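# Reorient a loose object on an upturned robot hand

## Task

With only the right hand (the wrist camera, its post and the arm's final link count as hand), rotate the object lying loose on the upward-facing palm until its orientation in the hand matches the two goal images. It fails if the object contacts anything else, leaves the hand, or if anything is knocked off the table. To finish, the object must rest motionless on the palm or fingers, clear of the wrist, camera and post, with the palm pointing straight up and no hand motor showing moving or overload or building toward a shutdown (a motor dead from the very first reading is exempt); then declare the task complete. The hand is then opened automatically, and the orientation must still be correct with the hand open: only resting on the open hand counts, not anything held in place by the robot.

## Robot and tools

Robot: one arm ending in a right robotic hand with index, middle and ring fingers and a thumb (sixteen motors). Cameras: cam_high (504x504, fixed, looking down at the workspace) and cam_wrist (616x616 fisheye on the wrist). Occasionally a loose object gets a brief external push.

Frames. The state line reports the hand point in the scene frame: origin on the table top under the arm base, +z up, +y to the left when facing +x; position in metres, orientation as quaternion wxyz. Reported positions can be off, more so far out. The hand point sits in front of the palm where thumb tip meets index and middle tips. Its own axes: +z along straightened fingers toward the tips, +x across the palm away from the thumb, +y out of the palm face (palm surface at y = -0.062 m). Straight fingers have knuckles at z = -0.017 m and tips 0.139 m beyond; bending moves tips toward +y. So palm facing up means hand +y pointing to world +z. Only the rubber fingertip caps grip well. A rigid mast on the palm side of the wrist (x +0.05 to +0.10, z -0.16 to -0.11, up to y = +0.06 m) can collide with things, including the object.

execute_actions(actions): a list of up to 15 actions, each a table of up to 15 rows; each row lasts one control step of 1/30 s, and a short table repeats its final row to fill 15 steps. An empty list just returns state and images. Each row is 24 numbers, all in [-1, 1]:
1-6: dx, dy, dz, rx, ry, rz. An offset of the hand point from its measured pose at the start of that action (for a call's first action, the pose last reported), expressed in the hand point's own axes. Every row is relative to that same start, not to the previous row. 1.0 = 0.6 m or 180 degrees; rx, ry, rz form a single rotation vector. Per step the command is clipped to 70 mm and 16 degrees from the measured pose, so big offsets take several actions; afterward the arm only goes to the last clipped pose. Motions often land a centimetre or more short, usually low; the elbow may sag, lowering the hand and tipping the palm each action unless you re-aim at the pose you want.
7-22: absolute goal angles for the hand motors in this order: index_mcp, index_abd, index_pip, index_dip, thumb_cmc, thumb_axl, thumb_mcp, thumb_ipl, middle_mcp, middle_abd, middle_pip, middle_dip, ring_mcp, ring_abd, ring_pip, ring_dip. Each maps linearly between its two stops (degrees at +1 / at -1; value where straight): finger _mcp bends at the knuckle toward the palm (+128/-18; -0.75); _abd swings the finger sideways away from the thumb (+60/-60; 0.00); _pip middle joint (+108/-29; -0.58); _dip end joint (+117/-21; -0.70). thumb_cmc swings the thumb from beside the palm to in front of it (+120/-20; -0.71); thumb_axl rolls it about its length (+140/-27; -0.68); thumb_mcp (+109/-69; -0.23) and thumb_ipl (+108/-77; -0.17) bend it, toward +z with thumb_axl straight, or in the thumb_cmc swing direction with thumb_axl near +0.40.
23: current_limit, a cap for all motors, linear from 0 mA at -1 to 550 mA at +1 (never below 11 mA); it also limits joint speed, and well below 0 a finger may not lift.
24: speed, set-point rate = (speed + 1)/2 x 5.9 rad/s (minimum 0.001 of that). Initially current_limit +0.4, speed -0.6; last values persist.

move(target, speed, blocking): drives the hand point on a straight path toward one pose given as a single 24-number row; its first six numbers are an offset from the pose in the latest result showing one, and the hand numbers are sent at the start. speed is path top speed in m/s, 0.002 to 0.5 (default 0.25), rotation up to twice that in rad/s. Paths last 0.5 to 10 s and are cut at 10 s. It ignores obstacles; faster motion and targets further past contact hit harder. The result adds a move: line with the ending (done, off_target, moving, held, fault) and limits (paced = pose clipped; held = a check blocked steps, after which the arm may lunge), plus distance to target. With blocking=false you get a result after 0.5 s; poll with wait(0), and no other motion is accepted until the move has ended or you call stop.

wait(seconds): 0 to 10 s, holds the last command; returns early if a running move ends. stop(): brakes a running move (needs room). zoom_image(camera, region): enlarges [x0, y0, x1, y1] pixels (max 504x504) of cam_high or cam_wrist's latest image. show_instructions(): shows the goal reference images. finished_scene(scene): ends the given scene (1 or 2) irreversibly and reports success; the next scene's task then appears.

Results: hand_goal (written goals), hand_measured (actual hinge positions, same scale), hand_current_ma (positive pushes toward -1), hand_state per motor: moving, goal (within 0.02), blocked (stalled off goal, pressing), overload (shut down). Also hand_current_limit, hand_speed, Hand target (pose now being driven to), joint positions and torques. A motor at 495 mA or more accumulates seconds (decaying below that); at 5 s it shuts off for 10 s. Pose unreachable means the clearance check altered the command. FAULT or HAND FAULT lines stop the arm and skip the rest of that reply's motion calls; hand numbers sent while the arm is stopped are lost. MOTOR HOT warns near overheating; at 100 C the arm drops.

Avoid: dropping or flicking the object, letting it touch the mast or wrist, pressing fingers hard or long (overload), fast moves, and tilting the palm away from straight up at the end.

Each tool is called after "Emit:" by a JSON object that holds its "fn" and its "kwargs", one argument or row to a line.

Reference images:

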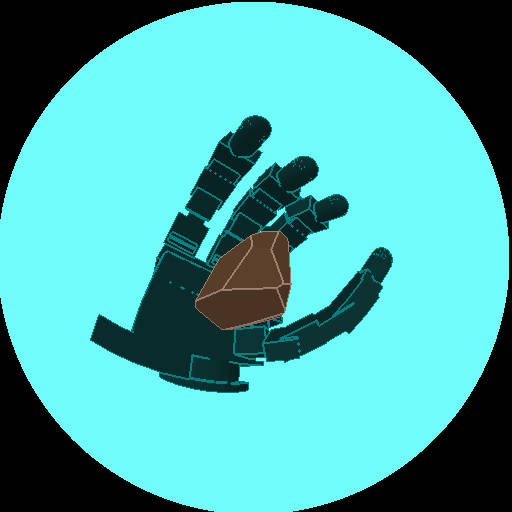

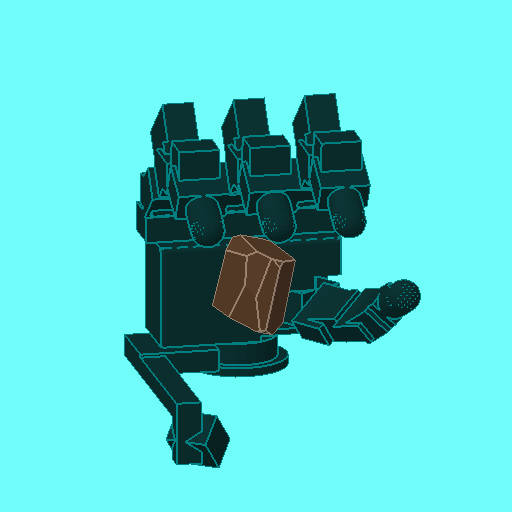

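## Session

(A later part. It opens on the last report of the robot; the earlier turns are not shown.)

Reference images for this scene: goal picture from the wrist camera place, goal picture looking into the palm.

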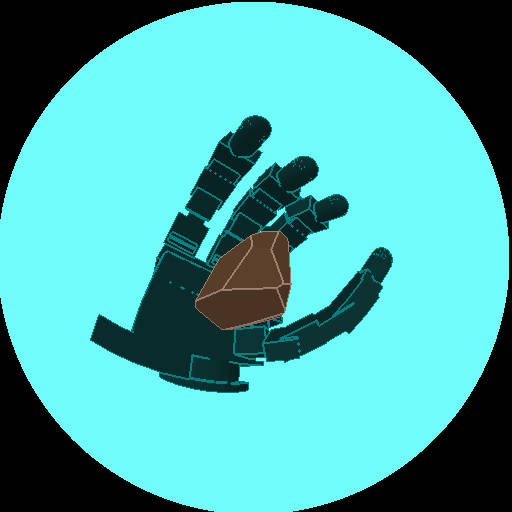

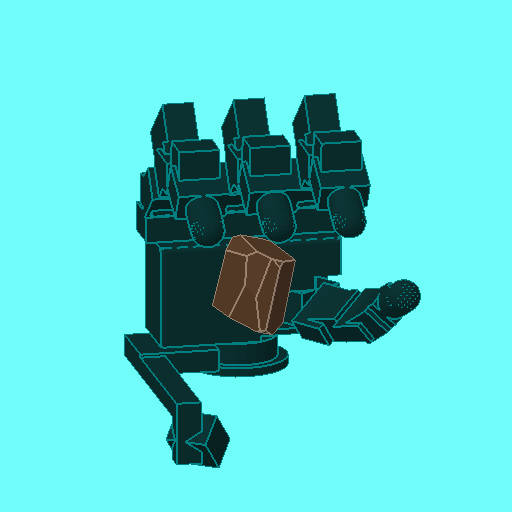

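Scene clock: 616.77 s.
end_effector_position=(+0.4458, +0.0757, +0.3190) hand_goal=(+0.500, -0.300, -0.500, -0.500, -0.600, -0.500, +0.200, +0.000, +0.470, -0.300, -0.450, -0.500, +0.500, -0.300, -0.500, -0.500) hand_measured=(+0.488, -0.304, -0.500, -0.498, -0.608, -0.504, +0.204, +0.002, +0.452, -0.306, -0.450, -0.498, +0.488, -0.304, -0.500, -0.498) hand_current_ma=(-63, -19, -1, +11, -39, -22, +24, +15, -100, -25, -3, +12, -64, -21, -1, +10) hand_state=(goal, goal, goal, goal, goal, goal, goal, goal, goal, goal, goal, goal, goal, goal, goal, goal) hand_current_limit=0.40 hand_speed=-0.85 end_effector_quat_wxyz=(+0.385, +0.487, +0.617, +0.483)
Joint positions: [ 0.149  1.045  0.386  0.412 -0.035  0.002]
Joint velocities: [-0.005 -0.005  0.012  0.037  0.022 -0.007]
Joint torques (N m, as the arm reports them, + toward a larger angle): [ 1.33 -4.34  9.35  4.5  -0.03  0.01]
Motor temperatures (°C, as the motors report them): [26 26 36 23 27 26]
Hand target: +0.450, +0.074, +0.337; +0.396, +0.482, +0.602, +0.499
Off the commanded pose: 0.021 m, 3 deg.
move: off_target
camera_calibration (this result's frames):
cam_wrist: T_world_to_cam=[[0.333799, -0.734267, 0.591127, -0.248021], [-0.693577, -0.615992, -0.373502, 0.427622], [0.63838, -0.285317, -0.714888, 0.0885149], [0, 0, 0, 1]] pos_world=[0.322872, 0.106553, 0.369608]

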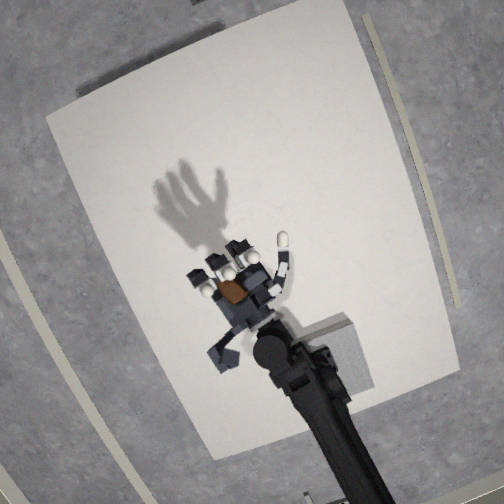

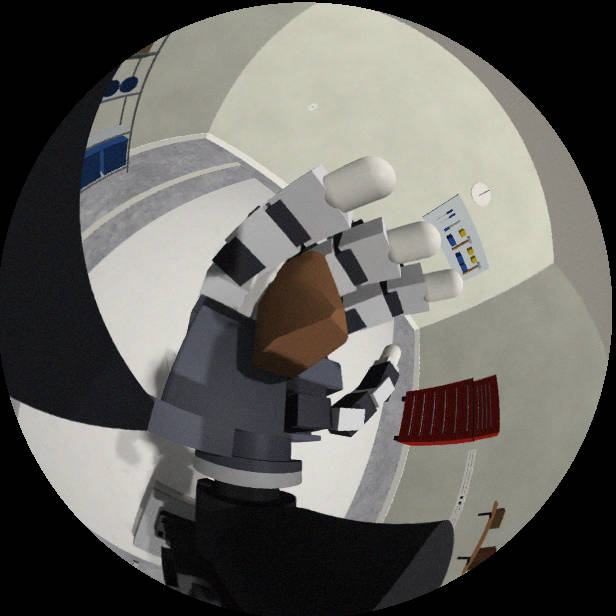

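Emit:
{"fn": "execute_actions", "kwargs": {
  "actions": [
    [[0,0.025,0,-0.02,0,0,0.4,-0.3,-0.5,-0.6,-0.75,0.2,0.4,0.6,0.58,-0.2,-0.6,-0.6,0.45,-0.1,-0.5,-0.6,0.4,-0.8]],
    [[0,0.025,0,-0.02,0,0,0.3,-0.3,-0.5,-0.6,-0.75,0.35,0.7,0.8,0.66,-0.2,-0.68,-0.6,0.4,-0.0,-0.5,-0.6,0.4,-0.75]],
    [[0,0.025,0,-0.02,0,0,0.2,-0.2,-0.5,-0.6,-0.7,0.35,0.85,0.8,0.4,-0.1,-0.6,-0.6,0.3,-0.0,-0.5,-0.6,0.4,-0.6]]
  ]
}}

Emit:
{"fn": "zoom_image", "kwargs": {
  "camera": "cam_wrist",
  "region": [200,200,420,420]
}}

Emit:
{"fn": "zoom_image", "kwargs": {
  "camera": "cam_high",
  "region": [170,200,330,360]
}}

Scene clock: 624.77 s.
end_effector_position=(+0.4490, +0.0765, +0.3301) hand_goal=(+0.200, -0.200, -0.500, -0.600, -0.700, +0.350, +0.850, +0.800, +0.400, -0.100, -0.600, -0.600, +0.300, +0.000, -0.500, -0.600) hand_measured=(+0.194, -0.204, -0.500, -0.598, -0.710, +0.290, +0.844, +0.708, +0.398, -0.104, -0.604, -0.598, +0.296, -0.004, -0.500, -0.598) hand_current_ma=(-28, -22, -1, +13, -45, -85, -4, -46, -14, -19, -22, +13, -21, -15, -1, +14) hand_state=(goal, goal, goal, goal, moving, moving, moving, moving, goal, goal, goal, goal, goal, goal, goal, goal) hand_current_limit=0.40 hand_speed=-0.60 end_effector_quat_wxyz=(+0.404, +0.472, +0.599, +0.505)
Joint positions: [ 0.149  1.092  0.385  0.535 -0.035  0.003]
Joint velocities: [-0.015 -0.015 -0.012  0.002 -0.007  0.051]
Joint torques (N m, as the arm reports them, + toward a larger angle): [ 2.08 -4.75  8.46  4.69  0.07 -0.02]
Motor temperatures (°C, as the motors report them): [26 26 36 23 27 26]
Hand target: +0.451, +0.077, +0.341; +0.412, +0.465, +0.590, +0.517
Off the commanded pose: 0.011 m, 2 deg.
camera_calibration (this result's frames):
cam_wrist: T_world_to_cam=[[0.290642, -0.743395, 0.602404, -0.23875], [-0.663377, -0.610259, -0.43303, 0.44006], [0.689535, -0.273764, -0.670518, 0.0560863], [0, 0, 0, 1]] pos_world=[0.322643, 0.106419, 0.37199]

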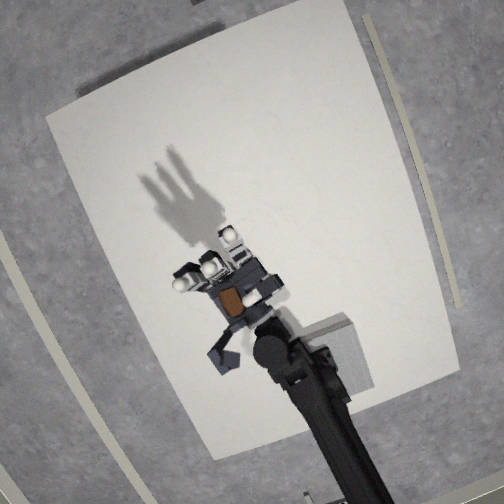

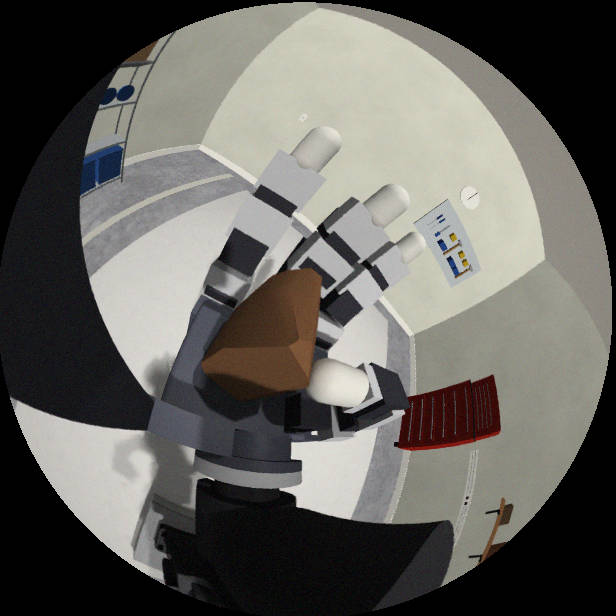

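Region (200, 200, 420, 420) of cam_wrist's 616x616 image, scaled by 2.291, with more detail than that image has.

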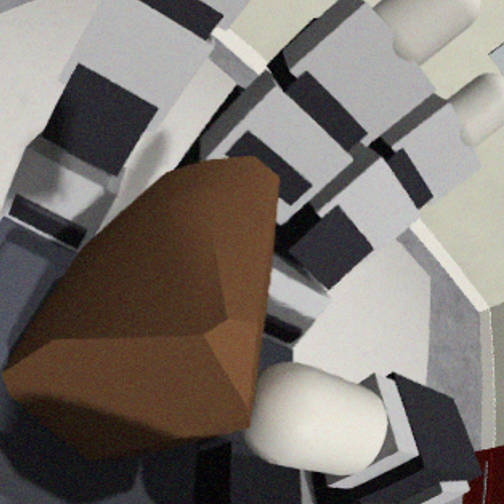

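Region (170, 200, 330, 360) of cam_high's 504x504 image, scaled by 3.150, with more detail than that image has.

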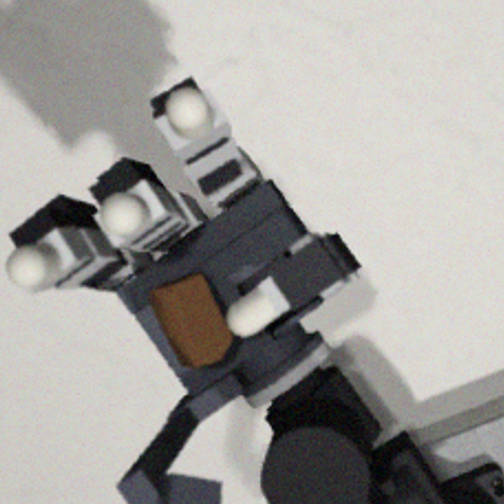

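Emit:
{"fn": "execute_actions", "kwargs": {
  "actions": [
    [[0,0.025,0,-0.035,0,0,0.1,-0.1,-0.4,-0.5,-0.72,0.35,0.55,0.6,0.2,-0.05,-0.45,-0.5,0.2,-0.0,-0.45,-0.5,0.4,-0.6]],
    [[0,0.025,0,-0.035,0,0,0.0,0,-0.4,-0.5,-0.72,0.35,0.45,0.5,0.0,0,-0.4,-0.5,0.0,-0.0,-0.4,-0.5,0.4,-0.6]]
  ]
}}

Emit:
{"fn": "zoom_image", "kwargs": {
  "camera": "cam_wrist",
  "region": [180,200,400,420]
}}

Emit:
{"fn": "zoom_image", "kwargs": {
  "camera": "cam_high",
  "region": [170,230,300,360]
}}

Scene clock: 631.23 s.
end_effector_position=(+0.4535, +0.0775, +0.3371) hand_goal=(+0.000, +0.000, -0.400, -0.500, -0.720, +0.350, +0.450, +0.500, +0.000, +0.000, -0.400, -0.500, +0.000, +0.000, -0.400, -0.500) hand_measured=(-0.006, -0.002, -0.404, -0.502, -0.724, +0.346, +0.450, +0.504, -0.006, -0.002, -0.404, -0.502, -0.006, -0.004, -0.404, -0.502) hand_current_ma=(-36, -13, -24, -15, -22, -22, +6, +26, -34, -13, -24, -14, -37, -15, -24, -15) hand_state=(goal, goal, goal, goal, goal, goal, goal, goal, goal, goal, goal, goal, goal, goal, goal, goal) hand_current_limit=0.40 hand_speed=-0.60 end_effector_quat_wxyz=(+0.437, +0.441, +0.564, +0.545)
Joint positions: [ 0.149  1.237  0.377  0.828 -0.035  0.003]
Joint velocities: [-0.015 -0.005 -0.007  0.007  0.037 -0.037]
Joint torques (N m, as the arm reports them, + toward a larger angle): [ 1.95 -6.65  7.6   4.69  0.07 -0.01]
Motor temperatures (°C, as the motors report them): [26 26 36 23 26 26]
Hand target: +0.453, +0.078, +0.349; +0.444, +0.433, +0.552, +0.558
Off the commanded pose: 0.012 m, 2 deg.
camera_calibration (this result's frames):
cam_wrist: T_world_to_cam=[[0.208491, -0.75955, 0.61613, -0.209654], [-0.595431, -0.598345, -0.536139, 0.449724], [0.775882, -0.255083, -0.577009, -0.014171], [0, 0, 0, 1]] pos_world=[0.322486, 0.106232, 0.362111]

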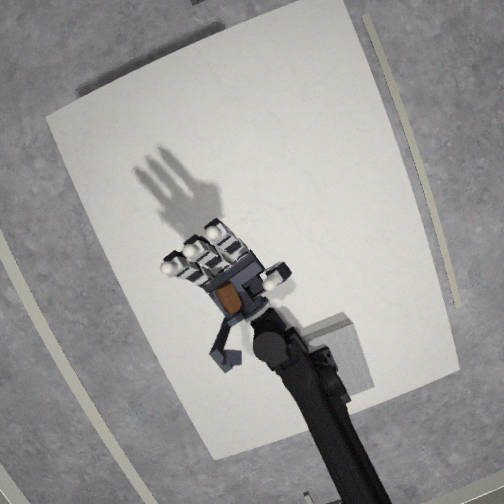

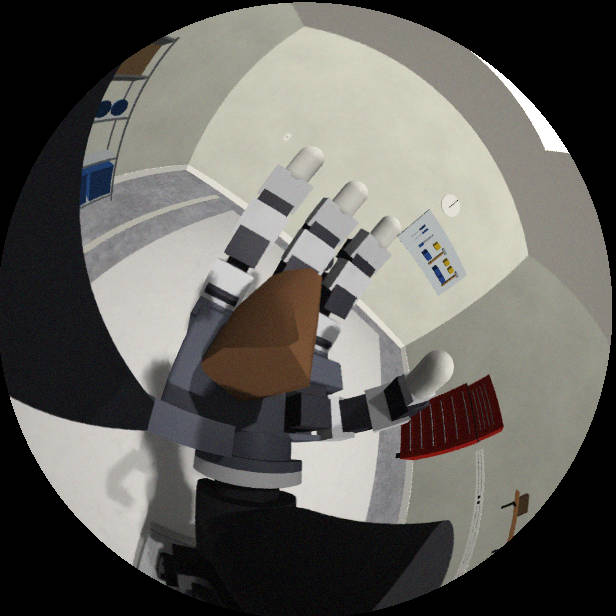

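Region (180, 200, 400, 420) of cam_wrist's 616x616 image, scaled by 2.291, with more detail than that image has.

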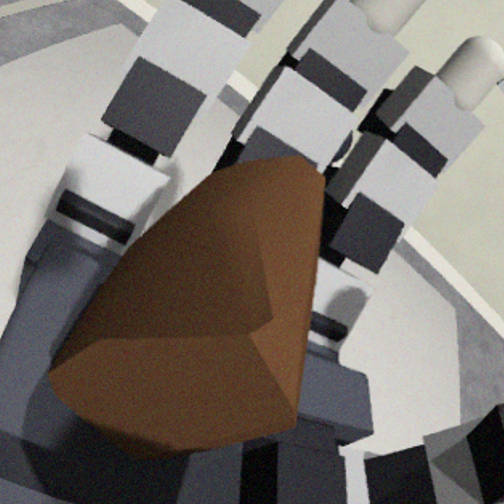

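Region (170, 230, 300, 360) of cam_high's 504x504 image, scaled by 3.877, with more detail than that image has.

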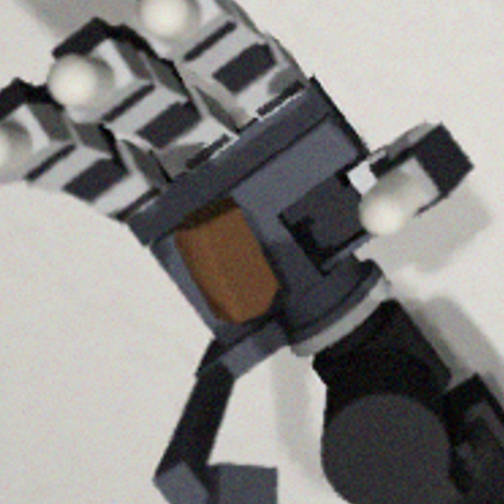

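Emit:
{"fn": "execute_actions", "kwargs": {
  "actions": [
    [[0,0.02,0,-0.018,0,0.004,0.0,0,-0.4,-0.5,-0.76,0.45,0.8,0.8,0.0,0,-0.4,-0.5,0.0,-0.0,-0.4,-0.5,0.4,-0.6]],
    [[0,0.02,0,-0.012,0,0,0.0,0,-0.4,-0.5,-0.68,0.45,0.86,0.8,0.0,0,-0.4,-0.5,0.0,-0.0,-0.4,-0.5,0.4,-0.8]]
  ]
}}

Emit:
{"fn": "zoom_image", "kwargs": {
  "camera": "cam_high",
  "region": [170,230,300,360]
}}

Scene clock: 640.03 s.
end_effector_position=(+0.4531, +0.0769, +0.3397) hand_goal=(+0.000, +0.000, -0.400, -0.500, -0.680, +0.450, +0.860, +0.800, +0.000, +0.000, -0.400, -0.500, +0.000, +0.000, -0.400, -0.500) hand_measured=(-0.008, -0.002, -0.404, -0.502, -0.688, +0.448, +0.860, +0.800, -0.006, -0.002, -0.404, -0.502, -0.008, -0.004, -0.404, -0.502) hand_current_ma=(-38, -13, -24, -15, -36, -15, +2, -3, -36, -13, -24, -14, -39, -15, -24, -15) hand_state=(goal, goal, goal, goal, goal, goal, goal, goal, goal, goal, goal, goal, goal, goal, goal, goal) hand_current_limit=0.40 hand_speed=-0.80 end_effector_quat_wxyz=(+0.441, +0.438, +0.558, +0.551)
Joint positions: [ 0.149  1.248  0.377  0.859 -0.033  0.006]
Joint velocities: [-0.024 -0.005  0.007 -0.012  0.037 -0.066]
Joint torques (N m, as the arm reports them, + toward a larger angle): [ 1.79 -7.12  7.63  4.29  0.06 -0.01]
Motor temperatures (°C, as the motors report them): [26 26 35 23 26 26]
Hand target: +0.453, +0.077, +0.352; +0.449, +0.430, +0.547, +0.561
Off the commanded pose: 0.012 m, 2 deg.
camera_calibration (this result's frames):
cam_wrist: T_world_to_cam=[[0.196194, -0.763964, 0.614708, -0.205227], [-0.586182, -0.593922, -0.551042, 0.451046], [0.786065, -0.25222, -0.564347, -0.0215916], [0, 0, 0, 1]] pos_world=[0.321632, 0.105654, 0.362515]

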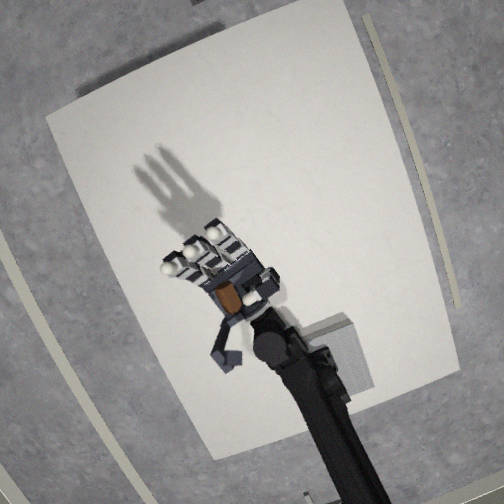

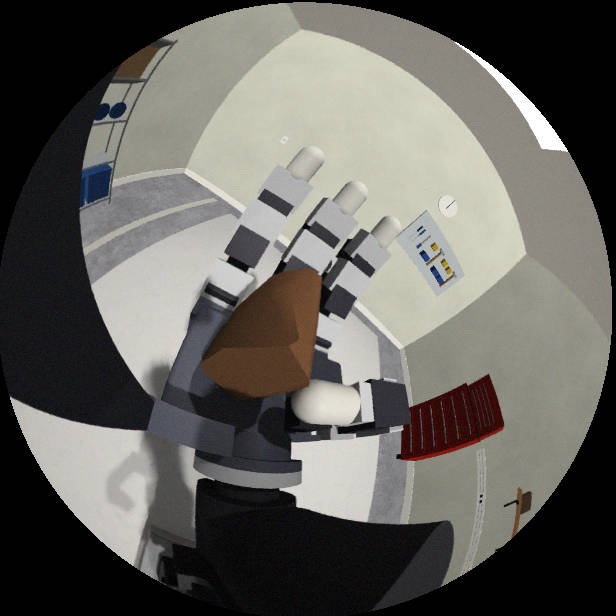

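Region (170, 230, 300, 360) of cam_high's 504x504 image, scaled by 3.877, with more detail than that image has.

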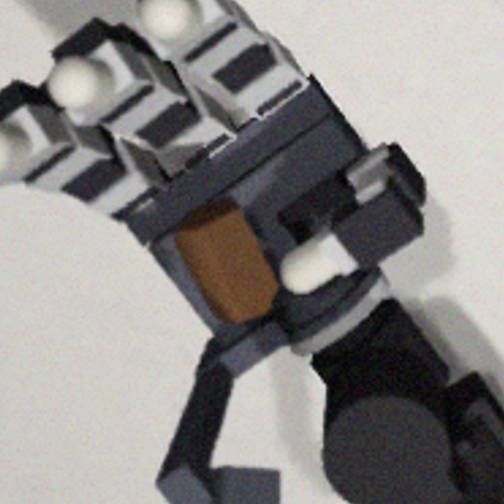

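Emit:
{"fn": "execute_actions", "kwargs": {
  "actions": [
    [[0,0.02,0,-0.012,0,0.003,0.0,0,-0.4,-0.5,-0.58,0.44,0.86,0.76,0.0,0,-0.4,-0.5,0.0,-0.0,-0.4,-0.5,0.4,-0.85]]
  ]
}}

Emit:
{"fn": "zoom_image", "kwargs": {
  "camera": "cam_high",
  "region": [170,230,300,360]
}}

Scene clock: 646.70 s.
end_effector_position=(+0.4531, +0.0768, +0.3397) hand_goal=(+0.000, +0.000, -0.400, -0.500, -0.580, +0.440, +0.860, +0.760, +0.000, +0.000, -0.400, -0.500, +0.000, +0.000, -0.400, -0.500) hand_measured=(-0.008, -0.002, -0.404, -0.502, -0.588, +0.442, +0.860, +0.764, -0.006, -0.002, -0.404, -0.502, -0.008, -0.004, -0.404, -0.502) hand_current_ma=(-38, -13, -24, -15, -41, +15, +3, +33, -36, -13, -24, -14, -39, -15, -24, -15) hand_state=(goal, goal, goal, goal, goal, goal, goal, goal, goal, goal, goal, goal, goal, goal, goal, goal) hand_current_limit=0.40 hand_speed=-0.85 end_effector_quat_wxyz=(+0.441, +0.438, +0.557, +0.550)
Joint positions: [ 0.149  1.248  0.377  0.859 -0.033  0.006]
Joint velocities: [-0.005  0.005 -0.012 -0.002  0.037 -0.022]
Joint torques (N m, as the arm reports them, + toward a larger angle): [ 2.29 -7.23  7.59  4.23  0.14  0.09]
Motor temperatures (°C, as the motors report them): [26 26 35 23 26 26]
Hand target: +0.453, +0.077, +0.352; +0.446, +0.432, +0.545, +0.563
Off the commanded pose: 0.012 m, 2 deg.
camera_calibration (this result's frames):
cam_wrist: T_world_to_cam=[[0.195604, -0.764113, 0.614712, -0.205055], [-0.586629, -0.593475, -0.551048, 0.451146], [0.785879, -0.25282, -0.564337, -0.0215072], [0, 0, 0, 1]] pos_world=[0.321667, 0.105622, 0.362515]

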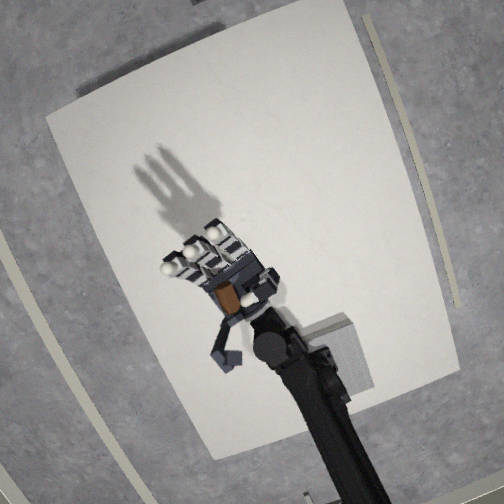

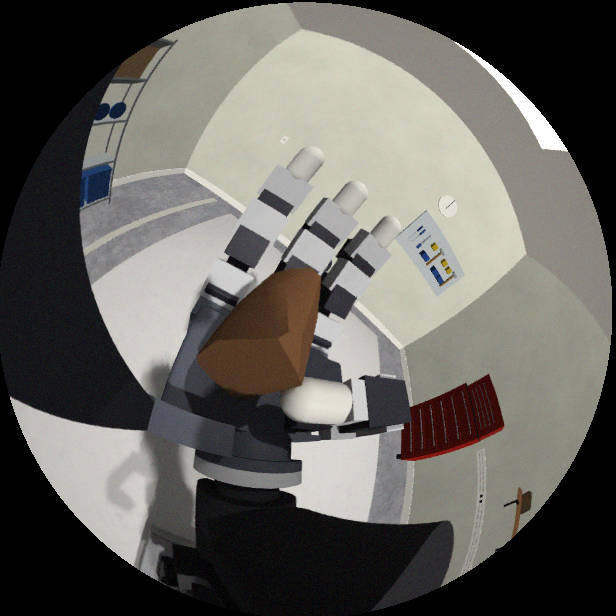

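Region (170, 230, 300, 360) of cam_high's 504x504 image, scaled by 3.877, with more detail than that image has.

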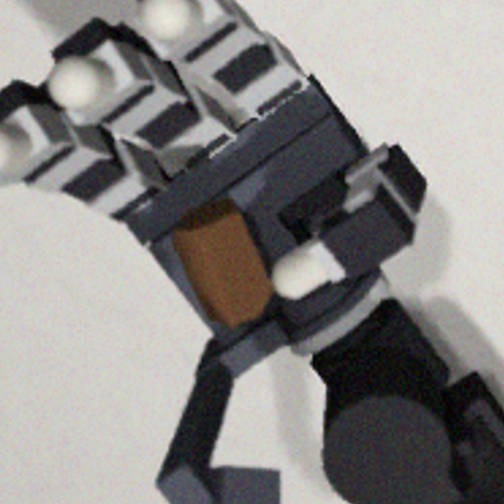

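Emit:
{"fn": "execute_actions", "kwargs": {
  "actions": [
    [[0,0.02,0,-0.012,0,0.003,0.0,0,-0.4,-0.5,-0.53,0.44,0.86,0.74,0.0,0,-0.4,-0.5,0.0,-0.0,-0.4,-0.5,0.4,-0.85]],
    [[0,0.02,0,-0.012,0,0.003,0.0,0,-0.4,-0.5,-0.7,0.44,0.6,0.6,0.0,0,-0.4,-0.5,0.0,-0.0,-0.4,-0.5,0.4,-0.6]]
  ]
}}

Emit:
{"fn": "zoom_image", "kwargs": {
  "camera": "cam_high",
  "region": [185,250,285,350]
}}

Emit:
{"fn": "zoom_image", "kwargs": {
  "camera": "cam_wrist",
  "region": [140,240,360,460]
}}

Scene clock: 651.57 s.
end_effector_position=(+0.4531, +0.0766, +0.3397) hand_goal=(+0.000, +0.000, -0.400, -0.500, -0.700, +0.440, +0.600, +0.600, +0.000, +0.000, -0.400, -0.500, +0.000, +0.000, -0.400, -0.500) hand_measured=(-0.008, -0.002, -0.404, -0.502, -0.702, +0.442, +0.604, +0.604, -0.006, -0.002, -0.404, -0.502, -0.008, -0.004, -0.404, -0.502) hand_current_ma=(-38, -13, -24, -15, -11, +15, +18, +32, -36, -13, -24, -14, -39, -15, -24, -15) hand_state=(goal, goal, goal, goal, goal, goal, moving, goal, goal, goal, goal, goal, goal, goal, goal, goal) hand_current_limit=0.40 hand_speed=-0.60 end_effector_quat_wxyz=(+0.441, +0.438, +0.557, +0.550)
Joint positions: [ 0.149  1.248  0.377  0.859 -0.032  0.006]
Joint velocities: [ 0.005 -0.005 -0.017 -0.027  0.007  0.037]
Joint torques (N m, as the arm reports them, + toward a larger angle): [ 2.3  -7.22  7.63  4.25  0.14  0.06]
Motor temperatures (°C, as the motors report them): [26 26 34 23 26 26]
Hand target: +0.453, +0.077, +0.352; +0.446, +0.432, +0.545, +0.563
Off the commanded pose: 0.012 m, 2 deg.
camera_calibration (this result's frames):
cam_wrist: T_world_to_cam=[[0.195013, -0.764261, 0.614715, -0.204882], [-0.587074, -0.593028, -0.551054, 0.451246], [0.785693, -0.253421, -0.564327, -0.0214228], [0, 0, 0, 1]] pos_world=[0.321701, 0.105589, 0.362516]

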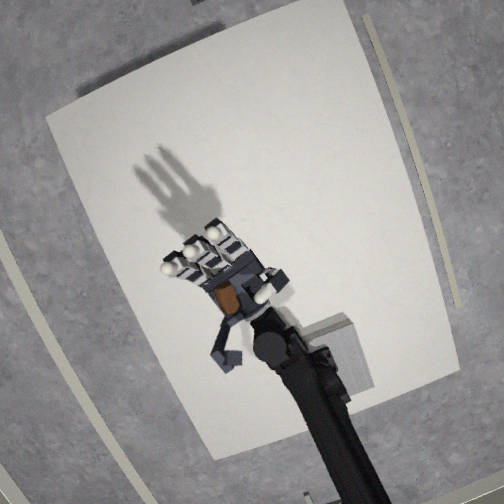

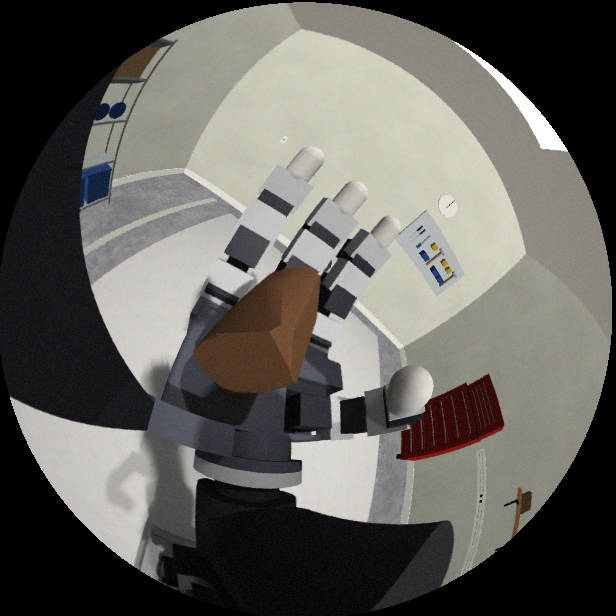

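Region (185, 250, 285, 350) of cam_high's 504x504 image, scaled by 5.040, with more detail than that image has.

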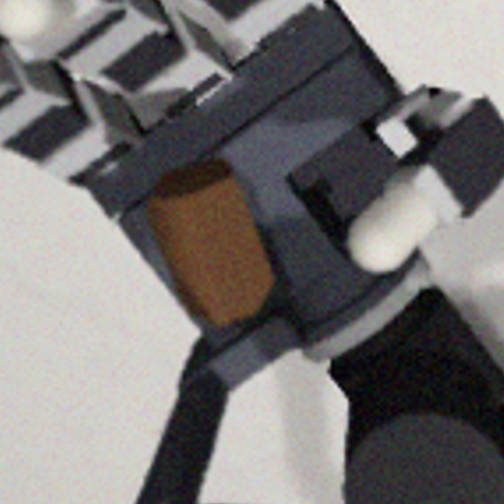

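Region (140, 240, 360, 460) of cam_wrist's 616x616 image, scaled by 2.291, with more detail than that image has.

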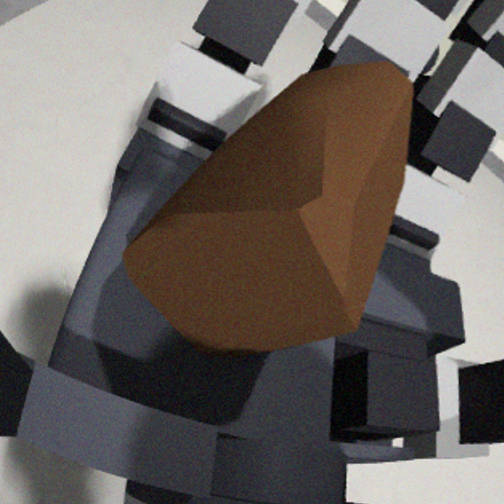

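Emit:
{"fn": "wait", "kwargs": {
  "seconds": 1
}}

Emit:
{"fn": "finished_scene", "kwargs": {
  "scene": 1
}}

Scene clock: 657.03 s.
end_effector_position=(+0.4531, +0.0766, +0.3397) hand_goal=(+0.000, +0.000, -0.400, -0.500, -0.700, +0.440, +0.600, +0.600, +0.000, +0.000, -0.400, -0.500, +0.000, +0.000, -0.400, -0.500) hand_measured=(-0.008, -0.002, -0.404, -0.502, -0.702, +0.442, +0.604, +0.604, -0.006, -0.002, -0.404, -0.502, -0.008, -0.004, -0.404, -0.502) hand_current_ma=(-38, -13, -24, -15, -11, +15, +20, +32, -36, -13, -24, -14, -39, -15, -24, -15) hand_state=(goal, goal, goal, goal, goal, goal, goal, goal, goal, goal, goal, goal, goal, goal, goal, goal) hand_current_limit=0.40 hand_speed=-0.60 end_effector_quat_wxyz=(+0.441, +0.438, +0.557, +0.550)
Joint positions: [ 0.149  1.248  0.377  0.859 -0.032  0.006]
Joint velocities: [ 0.005 -0.015 -0.007 -0.017 -0.095  0.037]
Joint torques (N m, as the arm reports them, + toward a larger angle): [ 2.16 -7.26  7.6   4.23  0.13  0.06]
Motor temperatures (°C, as the motors report them): [26 26 34 23 26 26]
Hand target: +0.453, +0.077, +0.352; +0.446, +0.432, +0.545, +0.563
Off the commanded pose: 0.012 m, 2 deg.
wait: 1.00 s; at rest from the start
camera_calibration (this result's frames):
cam_wrist: T_world_to_cam=[[0.195013, -0.764261, 0.614715, -0.204882], [-0.587074, -0.593028, -0.551054, 0.451246], [0.785693, -0.253421, -0.564327, -0.0214228], [0, 0, 0, 1]] pos_world=[0.321701, 0.105589, 0.362516]

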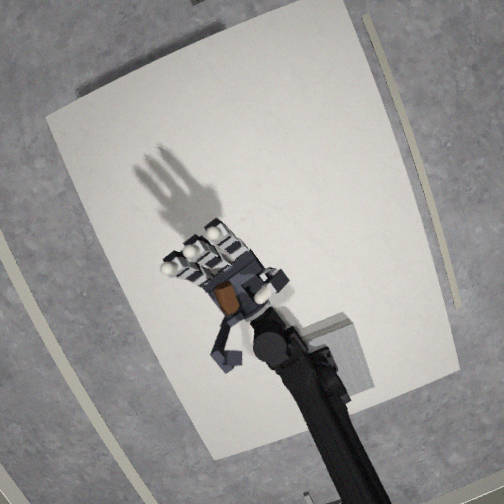

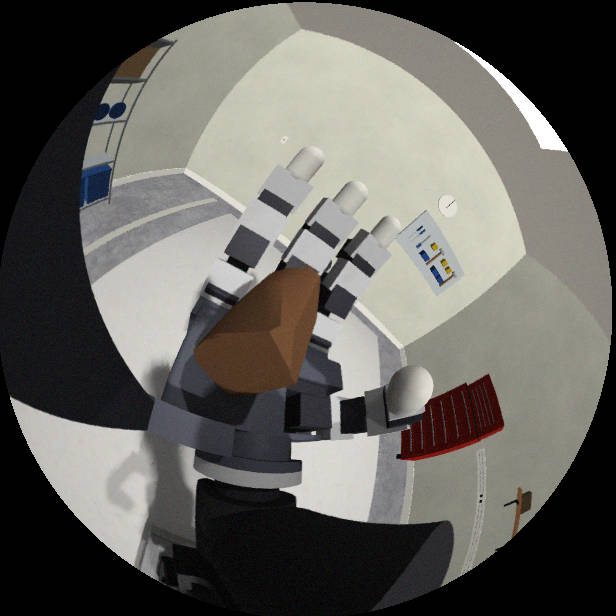

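The scene is finished: the task was done.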